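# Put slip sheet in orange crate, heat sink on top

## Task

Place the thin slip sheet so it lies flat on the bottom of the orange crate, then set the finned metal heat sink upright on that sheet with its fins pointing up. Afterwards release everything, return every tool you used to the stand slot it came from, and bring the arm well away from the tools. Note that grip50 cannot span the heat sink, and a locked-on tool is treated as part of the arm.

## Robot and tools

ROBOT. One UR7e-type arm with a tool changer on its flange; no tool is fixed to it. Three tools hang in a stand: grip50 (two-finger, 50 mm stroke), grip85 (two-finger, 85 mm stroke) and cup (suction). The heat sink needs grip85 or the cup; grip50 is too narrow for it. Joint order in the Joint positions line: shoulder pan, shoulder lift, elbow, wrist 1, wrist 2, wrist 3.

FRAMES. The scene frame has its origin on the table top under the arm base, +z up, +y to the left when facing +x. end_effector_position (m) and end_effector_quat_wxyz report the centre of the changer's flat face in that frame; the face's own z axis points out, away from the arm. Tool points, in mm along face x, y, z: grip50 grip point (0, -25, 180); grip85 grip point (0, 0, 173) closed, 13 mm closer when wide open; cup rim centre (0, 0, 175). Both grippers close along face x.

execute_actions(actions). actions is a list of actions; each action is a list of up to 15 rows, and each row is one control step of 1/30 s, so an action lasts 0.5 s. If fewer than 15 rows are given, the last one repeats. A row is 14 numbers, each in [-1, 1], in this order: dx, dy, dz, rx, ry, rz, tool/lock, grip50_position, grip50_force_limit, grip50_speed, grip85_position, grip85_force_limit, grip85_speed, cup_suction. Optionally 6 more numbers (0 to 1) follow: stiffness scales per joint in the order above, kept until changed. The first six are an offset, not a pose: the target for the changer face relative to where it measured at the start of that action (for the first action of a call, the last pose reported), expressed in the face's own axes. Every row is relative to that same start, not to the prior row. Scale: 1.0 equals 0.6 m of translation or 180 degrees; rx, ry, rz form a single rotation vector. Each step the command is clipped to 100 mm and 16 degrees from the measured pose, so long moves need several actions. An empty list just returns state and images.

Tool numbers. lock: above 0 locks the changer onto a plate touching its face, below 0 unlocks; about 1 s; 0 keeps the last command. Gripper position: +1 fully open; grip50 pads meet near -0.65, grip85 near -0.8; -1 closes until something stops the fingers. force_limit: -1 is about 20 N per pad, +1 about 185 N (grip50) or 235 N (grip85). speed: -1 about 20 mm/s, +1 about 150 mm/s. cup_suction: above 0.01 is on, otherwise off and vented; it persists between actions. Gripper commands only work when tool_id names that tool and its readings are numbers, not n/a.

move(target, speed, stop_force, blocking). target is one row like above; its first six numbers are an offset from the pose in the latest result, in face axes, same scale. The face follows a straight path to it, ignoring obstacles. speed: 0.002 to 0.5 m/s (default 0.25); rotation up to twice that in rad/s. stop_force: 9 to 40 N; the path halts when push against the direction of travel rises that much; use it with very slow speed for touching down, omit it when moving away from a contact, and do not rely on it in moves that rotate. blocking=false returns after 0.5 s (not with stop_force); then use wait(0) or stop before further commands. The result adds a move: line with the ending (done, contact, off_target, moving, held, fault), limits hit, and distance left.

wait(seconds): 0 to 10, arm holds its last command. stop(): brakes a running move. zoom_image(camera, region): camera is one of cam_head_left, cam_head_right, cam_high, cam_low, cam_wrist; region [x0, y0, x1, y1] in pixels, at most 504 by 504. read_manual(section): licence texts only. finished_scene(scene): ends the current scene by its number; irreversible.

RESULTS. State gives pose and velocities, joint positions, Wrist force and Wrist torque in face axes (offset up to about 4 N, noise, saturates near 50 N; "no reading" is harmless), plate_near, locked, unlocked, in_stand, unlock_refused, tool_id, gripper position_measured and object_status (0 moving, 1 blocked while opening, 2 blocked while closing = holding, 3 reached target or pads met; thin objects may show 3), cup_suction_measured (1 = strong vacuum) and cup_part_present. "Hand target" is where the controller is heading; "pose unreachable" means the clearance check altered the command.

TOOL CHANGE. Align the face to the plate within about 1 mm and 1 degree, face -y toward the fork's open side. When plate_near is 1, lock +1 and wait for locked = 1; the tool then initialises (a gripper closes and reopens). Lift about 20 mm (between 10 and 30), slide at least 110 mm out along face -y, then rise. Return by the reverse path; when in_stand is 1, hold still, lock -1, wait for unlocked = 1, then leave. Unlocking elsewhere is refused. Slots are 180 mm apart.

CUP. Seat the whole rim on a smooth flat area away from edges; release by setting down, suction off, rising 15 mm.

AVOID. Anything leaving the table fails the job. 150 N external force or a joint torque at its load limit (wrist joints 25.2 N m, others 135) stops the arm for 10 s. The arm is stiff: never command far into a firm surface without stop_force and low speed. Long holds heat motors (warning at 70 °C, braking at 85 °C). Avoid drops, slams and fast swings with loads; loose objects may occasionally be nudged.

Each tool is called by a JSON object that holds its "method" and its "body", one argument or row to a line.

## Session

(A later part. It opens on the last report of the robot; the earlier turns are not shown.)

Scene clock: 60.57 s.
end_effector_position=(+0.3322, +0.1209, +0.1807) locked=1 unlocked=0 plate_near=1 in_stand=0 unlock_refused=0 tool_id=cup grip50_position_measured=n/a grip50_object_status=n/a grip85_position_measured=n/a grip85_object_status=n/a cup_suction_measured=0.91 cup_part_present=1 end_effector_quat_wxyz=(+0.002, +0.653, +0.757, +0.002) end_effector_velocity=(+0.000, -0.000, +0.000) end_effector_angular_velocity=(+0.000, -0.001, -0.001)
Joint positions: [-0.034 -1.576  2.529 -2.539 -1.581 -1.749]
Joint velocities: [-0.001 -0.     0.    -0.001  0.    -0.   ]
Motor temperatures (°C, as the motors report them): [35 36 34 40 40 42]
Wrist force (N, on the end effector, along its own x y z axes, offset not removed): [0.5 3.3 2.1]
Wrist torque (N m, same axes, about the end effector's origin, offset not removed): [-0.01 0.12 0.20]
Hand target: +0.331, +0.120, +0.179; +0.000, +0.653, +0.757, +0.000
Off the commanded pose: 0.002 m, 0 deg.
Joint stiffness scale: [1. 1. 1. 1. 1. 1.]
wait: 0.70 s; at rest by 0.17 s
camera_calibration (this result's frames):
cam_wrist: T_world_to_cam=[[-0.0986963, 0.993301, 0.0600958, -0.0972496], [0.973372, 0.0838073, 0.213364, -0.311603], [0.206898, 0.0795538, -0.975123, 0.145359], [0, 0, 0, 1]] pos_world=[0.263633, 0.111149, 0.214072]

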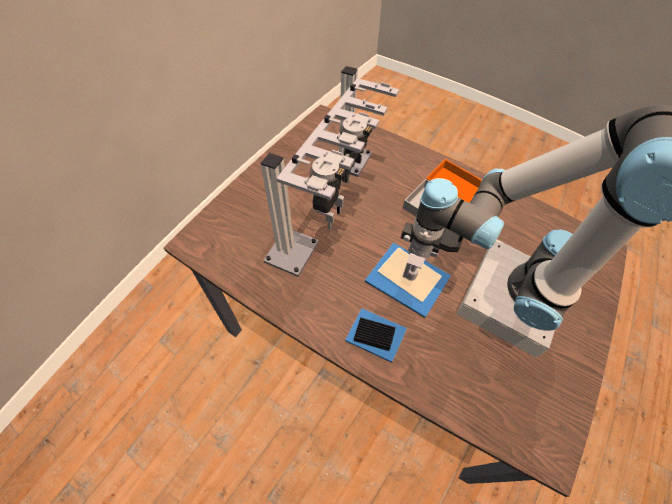

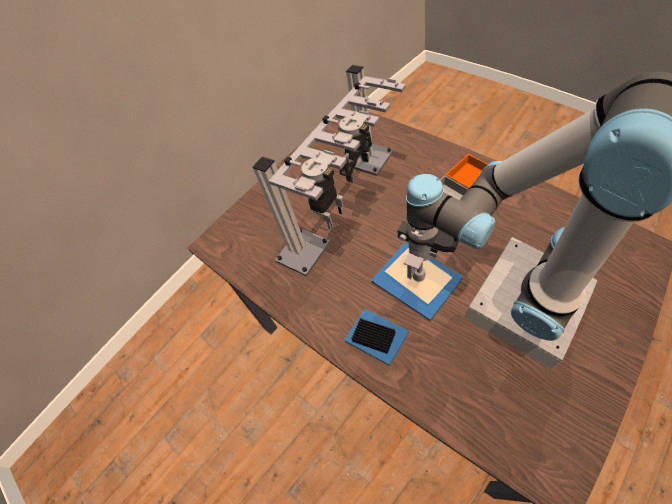

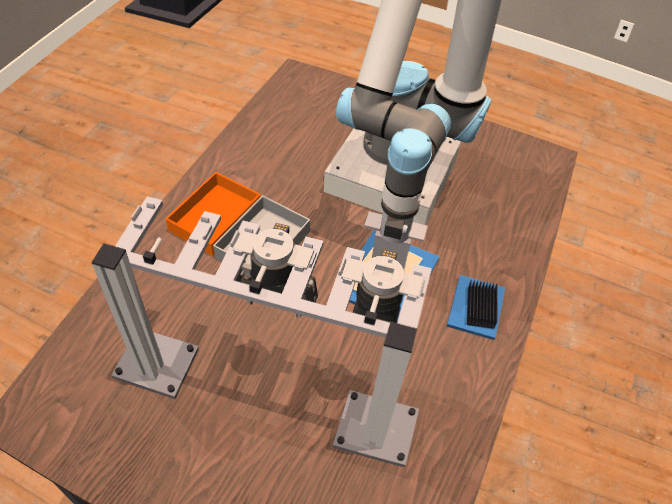

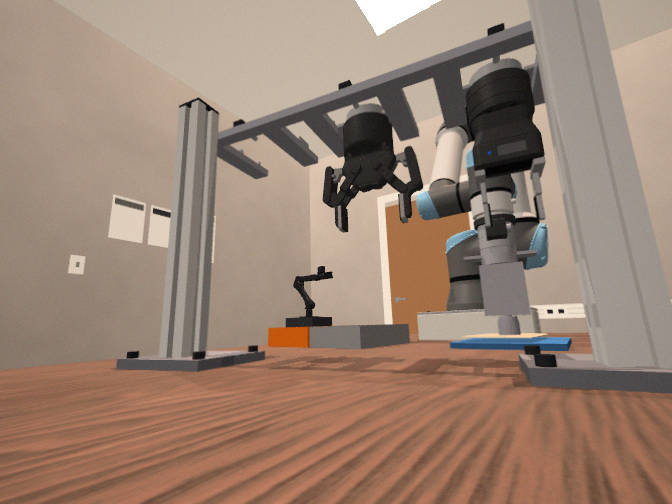

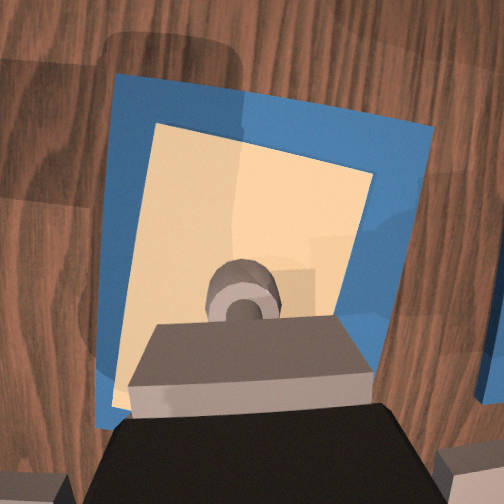

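{"method": "move", "body": {
  "target": [0,0,-0.1,0.002,0,0,0,1,0,0,1,0,0,1],
  "speed": 0.15
}}

{"method": "move", "body": {
  "target": [-0.714,-0.08,0.028,0,0,0.004,0,1,0,0,1,0,0,1]
}}

Scene clock: 63.87 s.
end_effector_position=(+0.3306, +0.1209, +0.2384) locked=1 unlocked=0 plate_near=1 in_stand=0 unlock_refused=0 tool_id=cup grip50_position_measured=n/a grip50_object_status=n/a grip85_position_measured=n/a grip85_object_status=n/a cup_suction_measured=0.91 cup_part_present=1 end_effector_quat_wxyz=(-0.002, +0.653, +0.757, -0.002) end_effector_velocity=(-0.002, -0.000, +0.001) end_effector_angular_velocity=(+0.000, +0.015, -0.001)
Joint positions: [-0.032 -1.745  2.451 -2.283 -1.581 -1.746]
Joint velocities: [-0.001 -0.003 -0.004  0.023 -0.     0.   ]
Motor temperatures (°C, as the motors report them): [35 36 34 40 40 42]
Wrist force (N, on the end effector, along its own x y z axes, offset not removed): [-0.8 3.7 2.0]
Wrist torque (N m, same axes, about the end effector's origin, offset not removed): [0.01 0.16 0.20]
Hand target: +0.332, +0.121, +0.241; +0.000, +0.653, +0.757, -0.001
Off the commanded pose: 0.003 m, 0 deg.
Joint stiffness scale: [1. 1. 1. 1. 1. 1.]
move: done
camera_calibration (this result's frames):
cam_wrist: T_world_to_cam=[[-0.0974383, 0.993374, 0.0609349, -0.101554], [0.975527, 0.0832031, 0.203527, -0.320667], [0.197109, 0.079275, -0.977171, 0.205677], [0, 0, 0, 1]] pos_world=[0.262384, 0.111257, 0.272435]

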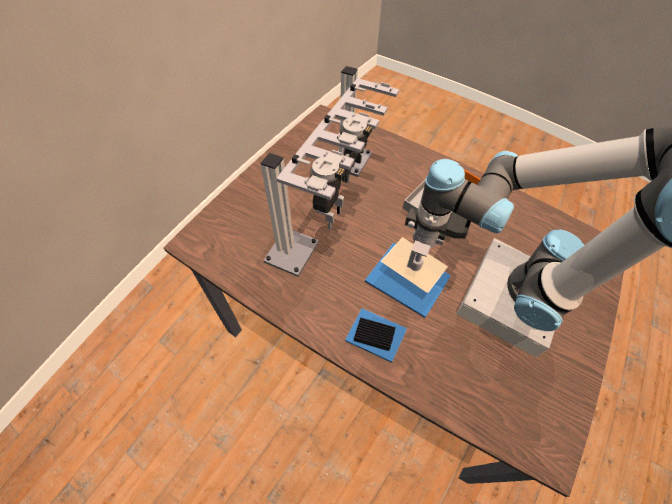

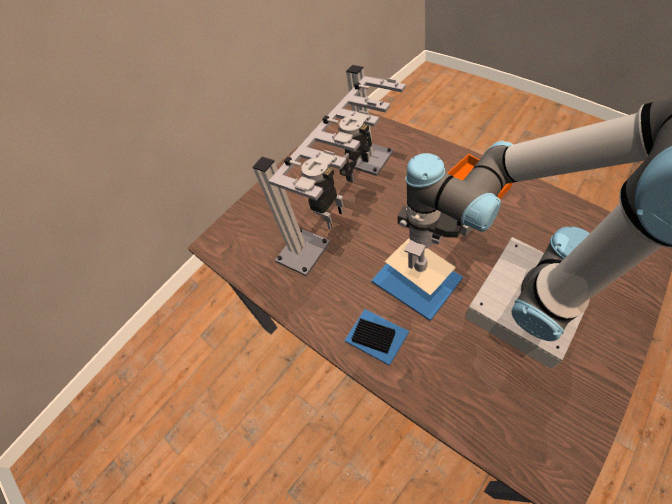

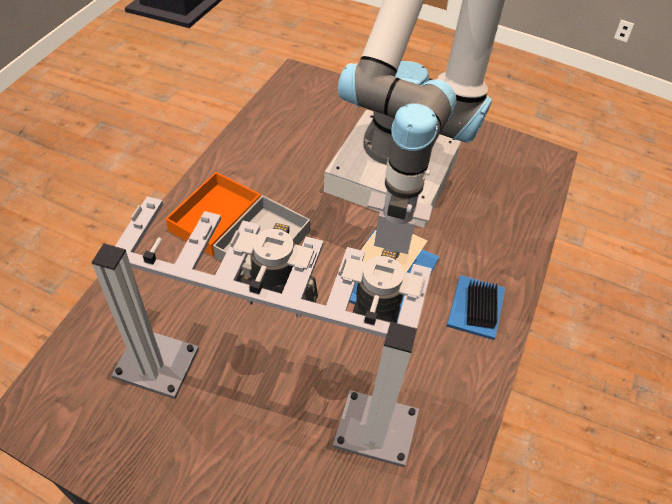

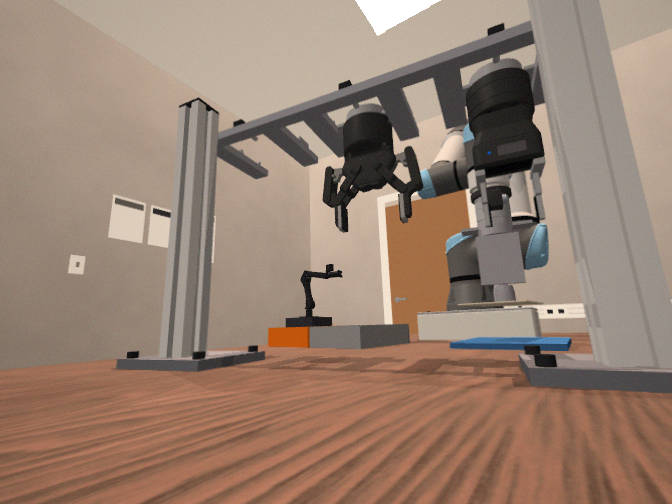

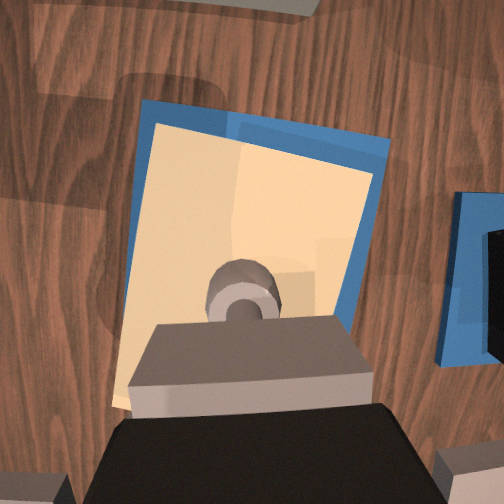

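Scene clock: 66.27 s.
end_effector_position=(+0.3453, -0.3076, +0.2215) locked=1 unlocked=0 plate_near=1 in_stand=0 unlock_refused=0 tool_id=cup grip50_position_measured=n/a grip50_object_status=n/a grip85_position_measured=n/a grip85_object_status=n/a cup_suction_measured=0.91 cup_part_present=1 end_effector_quat_wxyz=(-0.002, +0.658, +0.753, -0.001) end_effector_velocity=(+0.002, -0.002, +0.001) end_effector_angular_velocity=(-0.002, -0.002, +0.003)
Joint positions: [-1.026 -1.441  2.201 -2.341 -1.57  -2.728]
Joint velocities: [-0.     0.004 -0.007  0.     0.001 -0.003]
Motor temperatures (°C, as the motors report them): [35 36 34 40 40 42]
Wrist force (N, on the end effector, along its own x y z axes, offset not removed): [-0.1 4.9 3.6]
Wrist torque (N m, same axes, about the end effector's origin, offset not removed): [0.15 0.08 0.21]
Hand target: +0.346, -0.309, +0.222; -0.002, +0.658, +0.753, -0.000
Off the commanded pose: 0.002 m, 0 deg.
Joint stiffness scale: [1. 1. 1. 1. 1. 1.]
move: done
camera_calibration (this result's frames):
cam_wrist: T_world_to_cam=[[-0.0852918, 0.994314, 0.0637511, 0.322071], [0.976365, 0.0706564, 0.204252, -0.300229], [0.198586, 0.0796654, -0.97684, 0.219795], [0, 0, 0, 1]] pos_world=[0.276955, -0.316537, 0.255495]

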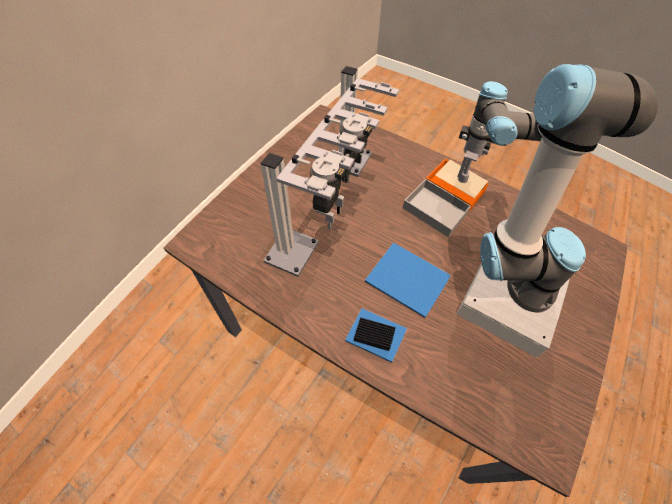

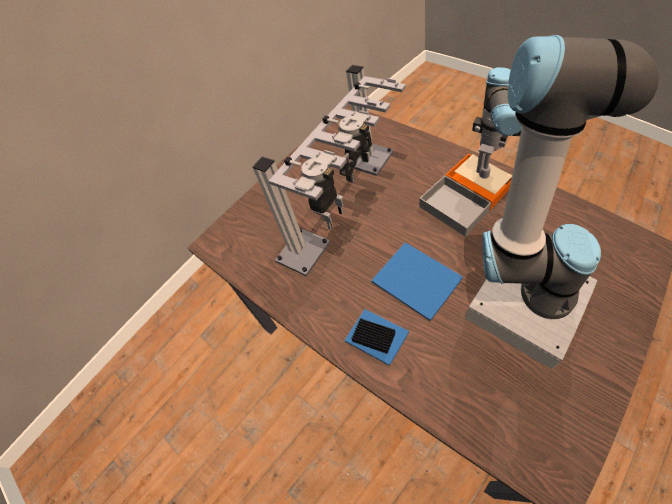

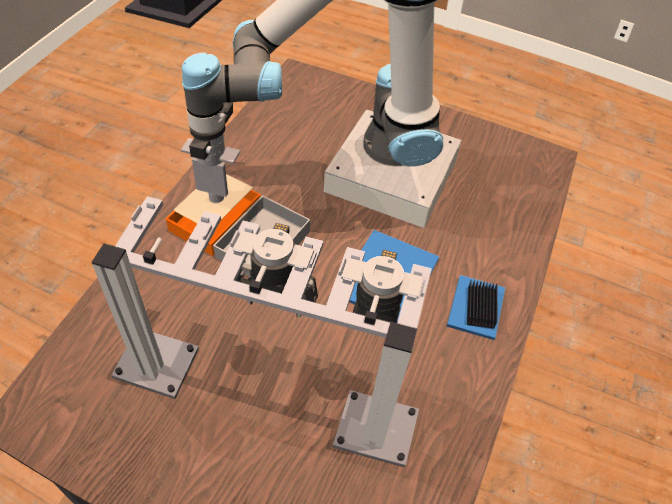

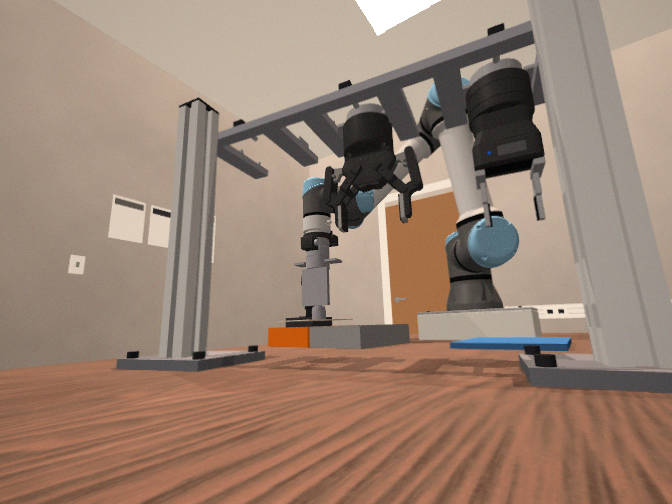

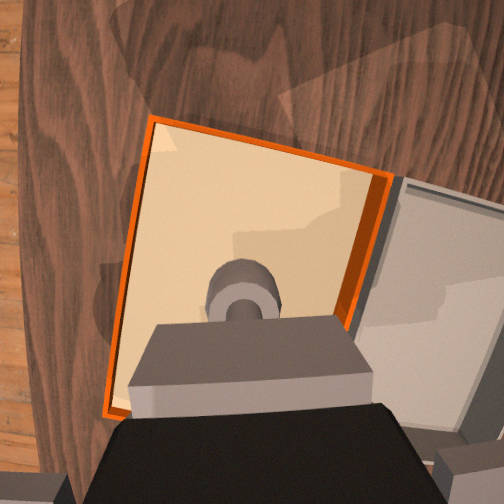

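{"method": "move", "body": {
  "target": [0.007,0.013,0.018,0,0,0.003,0,1,0,0,1,0,0,1],
  "speed": 0.05
}}

{"method": "move", "body": {
  "target": [0,0,0.066,0,0,0,0,1,0,0,1,0,0,1],
  "speed": 0.025,
  "stop_force": 9
}}

Scene clock: 70.20 s.
end_effector_position=(+0.3525, -0.3042, +0.2128) locked=1 unlocked=0 plate_near=1 in_stand=0 unlock_refused=0 tool_id=cup grip50_position_measured=n/a grip50_object_status=n/a grip85_position_measured=n/a grip85_object_status=n/a cup_suction_measured=0.91 cup_part_present=1 end_effector_quat_wxyz=(-0.000, +0.662, +0.750, -0.001) end_effector_velocity=(+0.001, -0.000, +0.000) end_effector_angular_velocity=(-0.006, -0.004, -0.006)
Joint positions: [-1.008 -1.416  2.204 -2.372 -1.57  -2.7  ]
Joint velocities: [ 0.002  0.001  0.    -0.008  0.     0.007]
Motor temperatures (°C, as the motors report them): [35 36 34 40 40 42]
Wrist force (N, on the end effector, along its own x y z axes, offset not removed): [-0.8 4.0 3.2]
Wrist torque (N m, same axes, about the end effector's origin, offset not removed): [0.01 0.13 0.19]
Hand target: +0.352, -0.302, +0.211; -0.002, +0.661, +0.750, -0.001
Off the commanded pose: 0.003 m, 0 deg.
Joint stiffness scale: [1. 1. 1. 1. 1. 1.]
move: done
camera_calibration (this result's frames):
cam_wrist: T_world_to_cam=[[-0.0753963, 0.995329, 0.0602933, 0.317351], [0.976548, 0.0614746, 0.206336, -0.309], [0.201665, 0.0744363, -0.976622, 0.206874], [0, 0, 0, 1]] pos_world=[0.283961, -0.312272, 0.246662]

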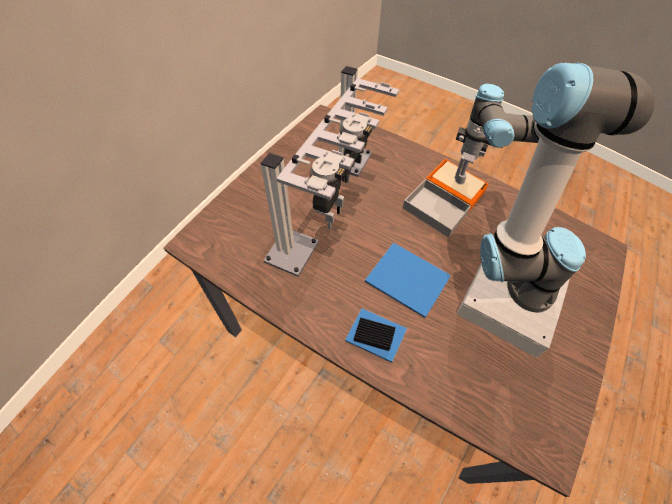

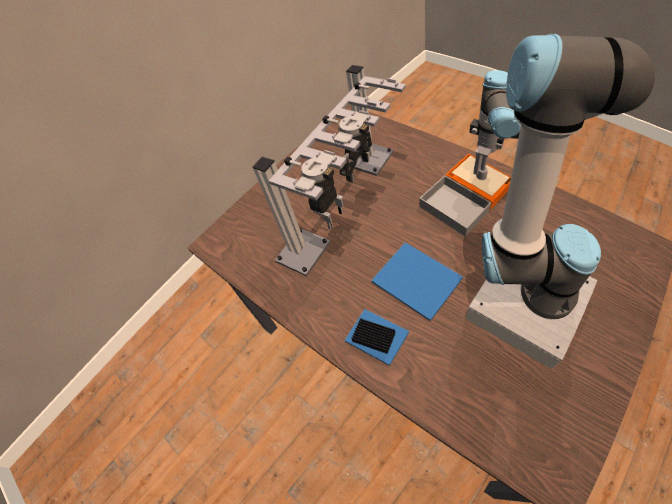

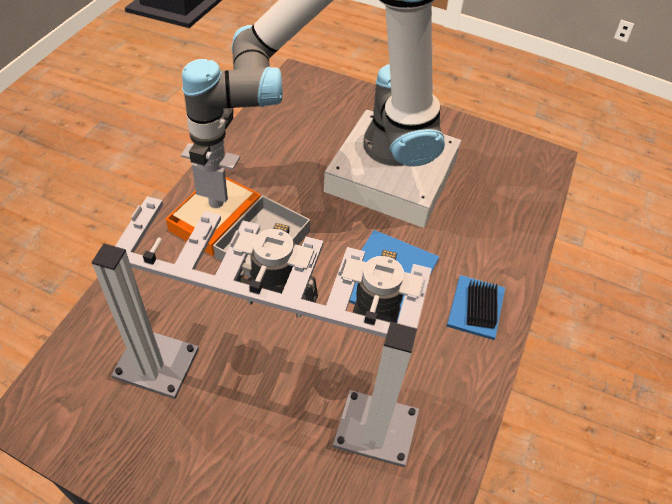

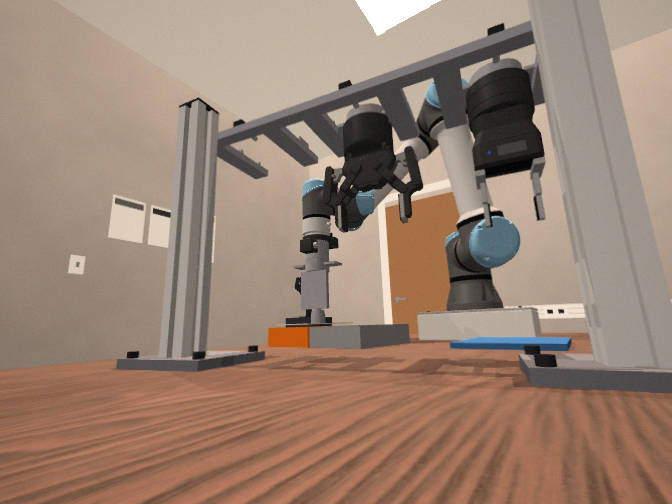

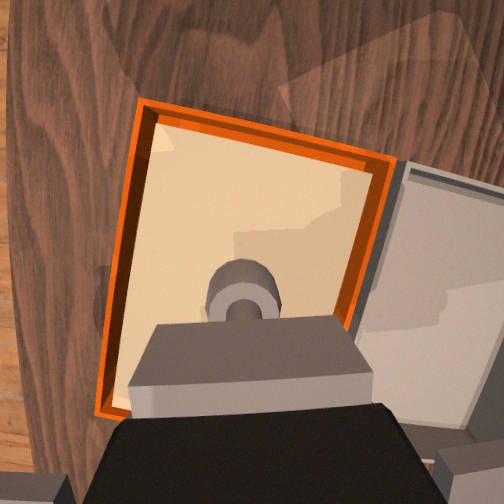

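Scene clock: 72.13 s.
end_effector_position=(+0.3532, -0.3054, +0.1752) locked=1 unlocked=0 plate_near=1 in_stand=0 unlock_refused=0 tool_id=cup grip50_position_measured=n/a grip50_object_status=n/a grip85_position_measured=n/a grip85_object_status=n/a cup_suction_measured=0.91 cup_part_present=1 end_effector_quat_wxyz=(+0.001, +0.662, +0.750, -0.001) end_effector_velocity=(+0.001, -0.002, -0.000) end_effector_angular_velocity=(-0.009, -0.004, -0.000)
Joint positions: [-1.008 -1.33   2.235 -2.494 -1.57  -2.699]
Joint velocities: [-0.     0.003  0.    -0.014 -0.001 -0.   ]
Motor temperatures (°C, as the motors report them): [35 36 34 40 40 42]
Wrist force (N, on the end effector, along its own x y z axes, offset not removed): [0.5 4.6 3.2]
Wrist torque (N m, same axes, about the end effector's origin, offset not removed): [0.12 0.15 0.24]
Hand target: +0.352, -0.304, +0.173; -0.000, +0.662, +0.750, -0.001
Off the commanded pose: 0.003 m, 0 deg.
Joint stiffness scale: [1. 1. 1. 1. 1. 1.]
move: done
camera_calibration (this result's frames):
cam_wrist: T_world_to_cam=[[-0.0752886, 0.995522, 0.0571577, 0.3215], [0.976165, 0.0618812, 0.20802, -0.301881], [0.203552, 0.0714569, -0.976453, 0.168543], [0, 0, 0, 1]] pos_world=[0.284584, -0.313423, 0.208995]

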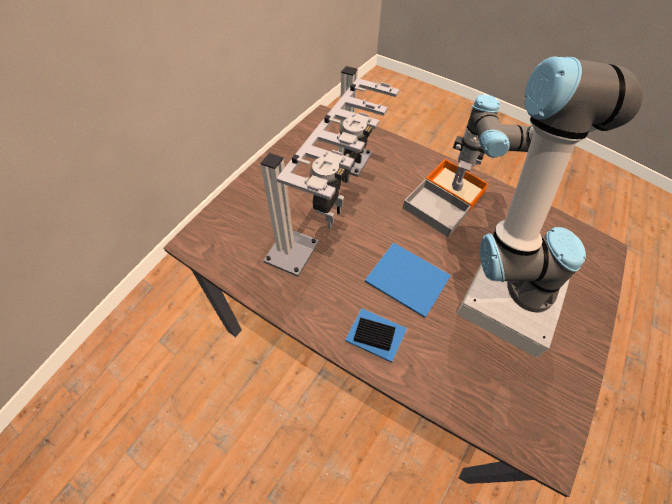

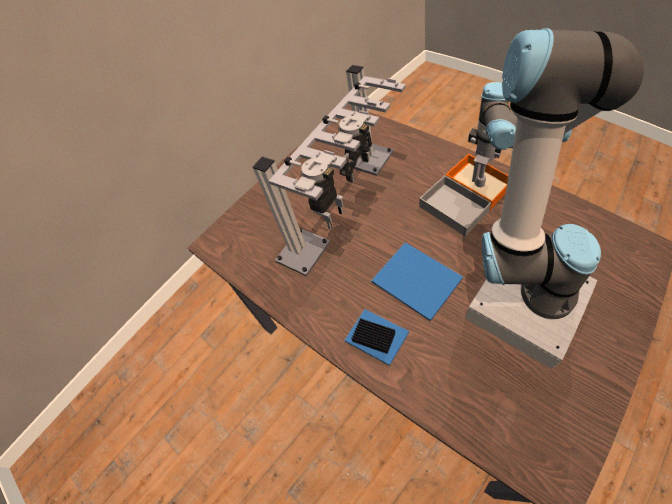

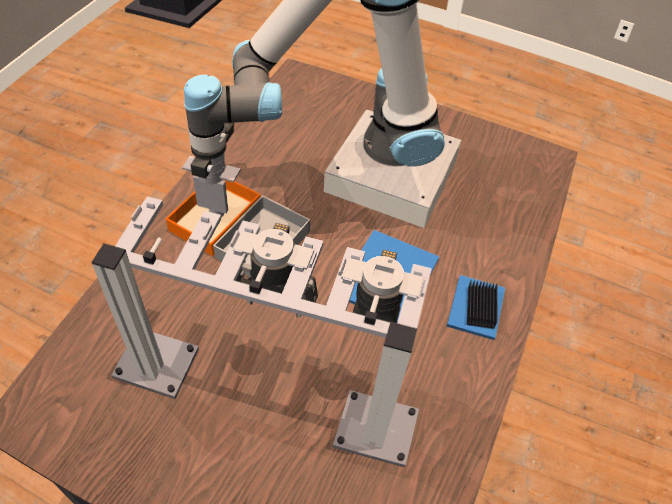

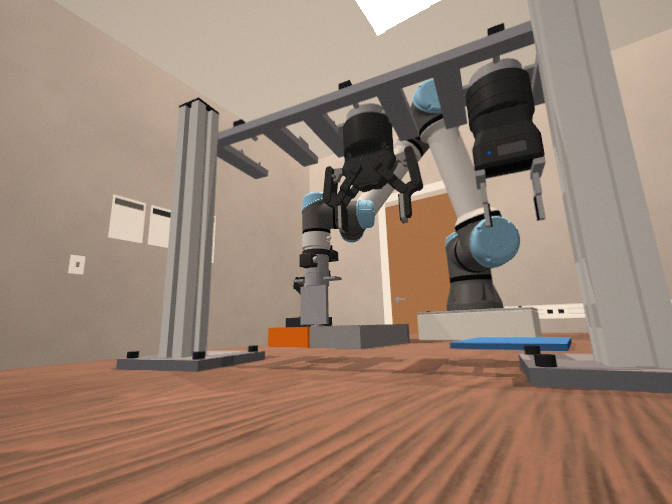

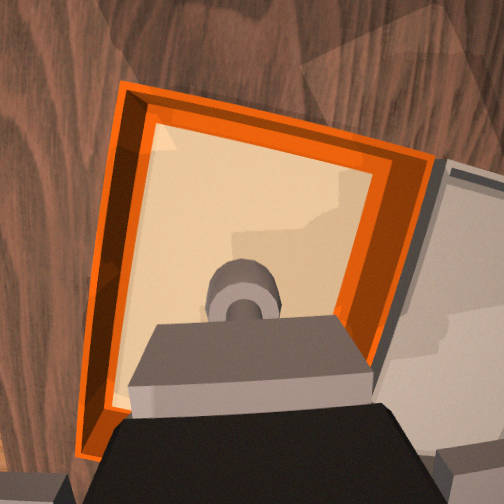

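{"method": "execute_actions", "body": {
  "actions": [
    [[0.002,-0.006,0.011,0,0,0,0,1,0,0,1,0,0,1]],
    [[0,0,0.003,0,0,0,0,1,0,0,1,0,0,0]],
    [[0,0,0,0,0,0,0,1,0,0,1,0,0,0]],
    [[0,0,-0.03,0,0,0,0,1,0,0,1,0,0,0]],
    [[0,0,-0.08,0,0,0,0,1,0,0,1,0,0,0]]
  ]
}}

{"method": "move", "body": {
  "target": [0.138,0.3,-0.255,0,0,-0.0067,0,1,0,0,1,0,0,0]
}}

Scene clock: 78.07 s.
end_effector_position=(+0.3506, -0.3044, +0.2345) locked=1 unlocked=0 plate_near=1 in_stand=0 unlock_refused=0 tool_id=cup grip50_position_measured=n/a grip50_object_status=n/a grip85_position_measured=n/a grip85_object_status=n/a cup_suction_measured=0.00 cup_part_present=0 end_effector_quat_wxyz=(+0.009, +0.661, +0.750, -0.004) end_effector_velocity=(-0.008, +0.014, -0.010) end_effector_angular_velocity=(+0.084, +0.052, +0.000)
Joint positions: [-1.013 -1.466  2.193 -2.331 -1.57  -2.704]
Joint velocities: [ 0.001 -0.001 -0.     0.1    0.     0.   ]
Motor temperatures (°C, as the motors report them): [35 36 34 40 40 42]
Wrist force (N, on the end effector, along its own x y z axes, offset not removed): [0.5 3.6 2.6]
Wrist torque (N m, same axes, about the end effector's origin, offset not removed): [-0.02 0.10 0.18]
Hand target: +0.350, -0.304, +0.236; +0.006, +0.661, +0.750, -0.003
Off the commanded pose: 0.001 m, 0 deg.
Joint stiffness scale: [1. 1. 1. 1. 1. 1.]
camera_calibration (this result's frames):
cam_wrist: T_world_to_cam=[[-0.0767022, 0.996112, 0.0433274, 0.320856], [0.974351, 0.0656644, 0.215239, -0.311643], [0.211557, 0.0587254, -0.9756, 0.220009], [0, 0, 0, 1]] pos_world=[0.281716, -0.312065, 0.267817]

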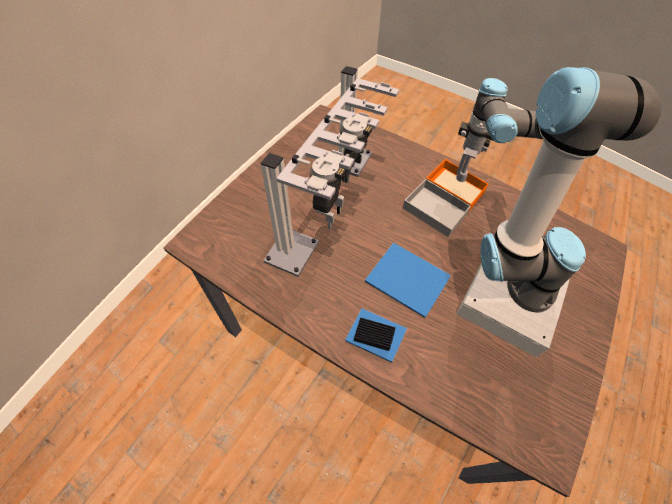

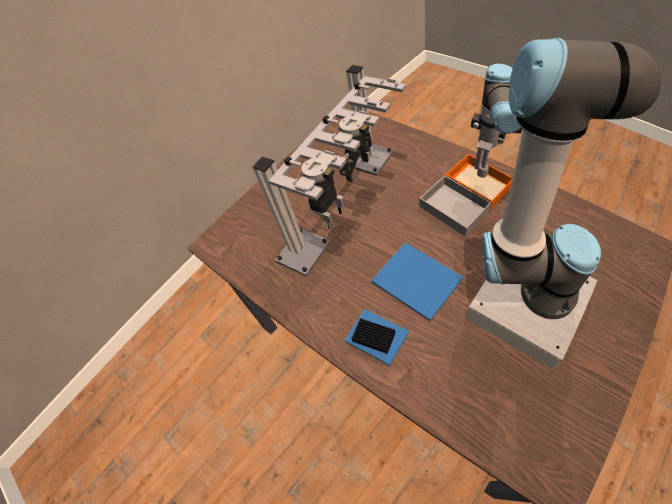

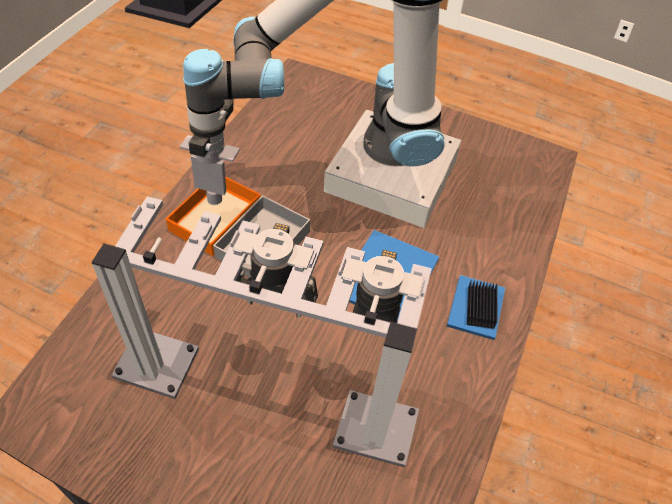

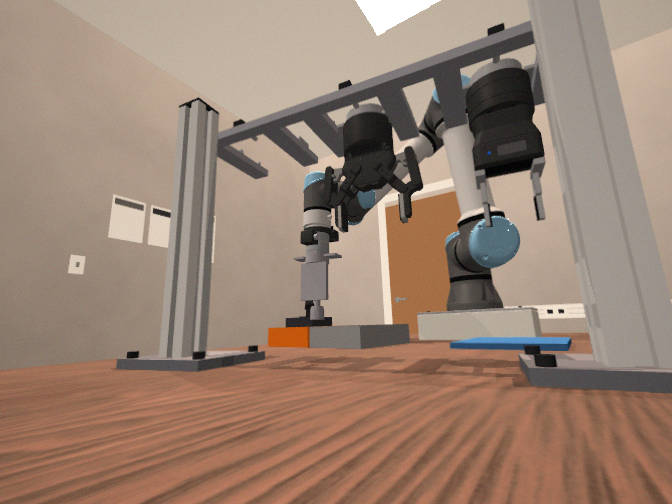

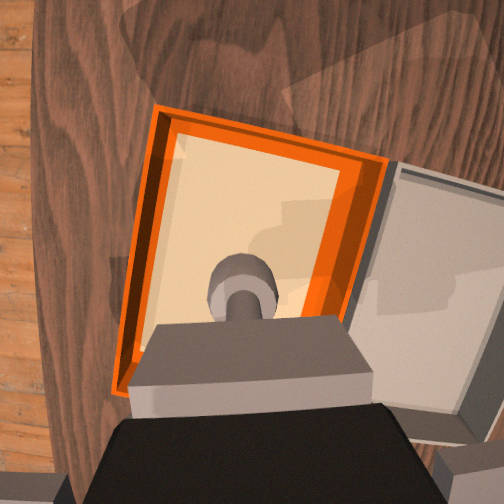

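Scene clock: 79.77 s.
end_effector_position=(+0.5160, -0.1974, +0.3862) locked=1 unlocked=0 plate_near=1 in_stand=0 unlock_refused=0 tool_id=cup grip50_position_measured=n/a grip50_object_status=n/a grip85_position_measured=n/a grip85_object_status=n/a cup_suction_measured=0.00 cup_part_present=0 end_effector_quat_wxyz=(+0.009, +0.654, +0.757, -0.004) end_effector_velocity=(+0.001, +0.002, +0.003) end_effector_angular_velocity=(+0.003, +0.004, -0.004)
Joint positions: [-0.609 -1.451  1.729 -1.879 -1.583 -2.321]
Joint velocities: [ 0.004  0.    -0.01   0.015 -0.     0.008]
Motor temperatures (°C, as the motors report them): [35 36 34 40 40 42]
Wrist force (N, on the end effector, along its own x y z axes, offset not removed): [0.6 2.4 1.2]
Wrist torque (N m, same axes, about the end effector's origin, offset not removed): [0.01 0.07 0.19]
Hand target: +0.517, -0.197, +0.387; +0.009, +0.653, +0.757, -0.004
Off the commanded pose: 0.002 m, 0 deg.
Joint stiffness scale: [1. 1. 1. 1. 1. 1.]
move: done
camera_calibration (this result's frames):
cam_wrist: T_world_to_cam=[[-0.0968135, 0.994377, 0.0429033, 0.230574], [0.972992, 0.0854796, 0.21443, -0.507553], [0.209557, 0.0625042, -0.975797, 0.328604], [0, 0, 0, 1]] pos_world=[0.447306, -0.206431, 0.419593]

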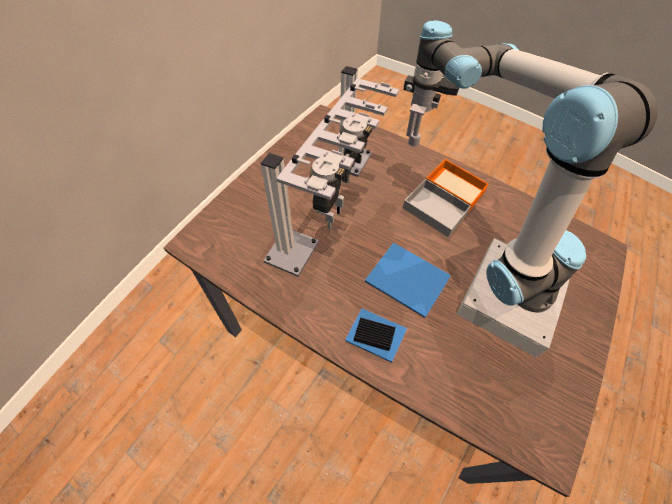

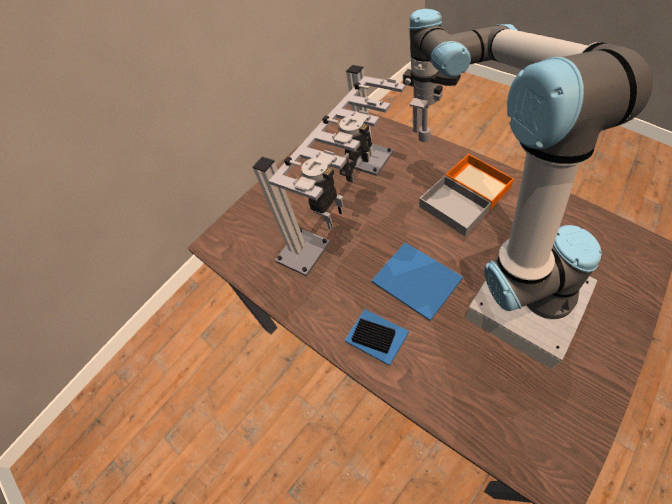

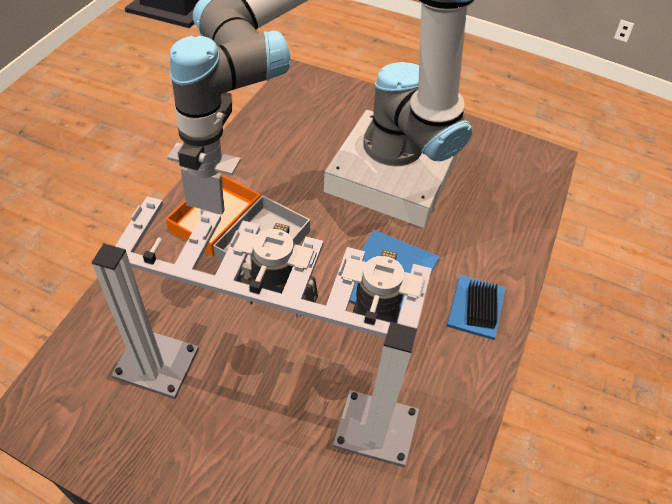

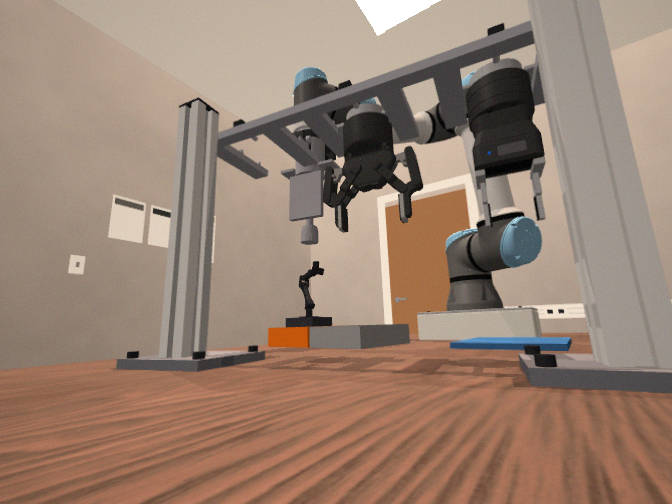

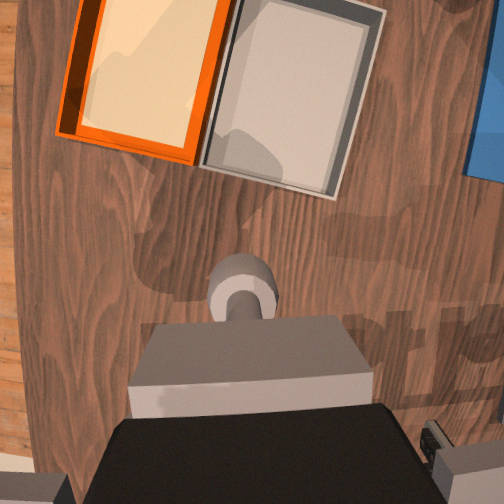

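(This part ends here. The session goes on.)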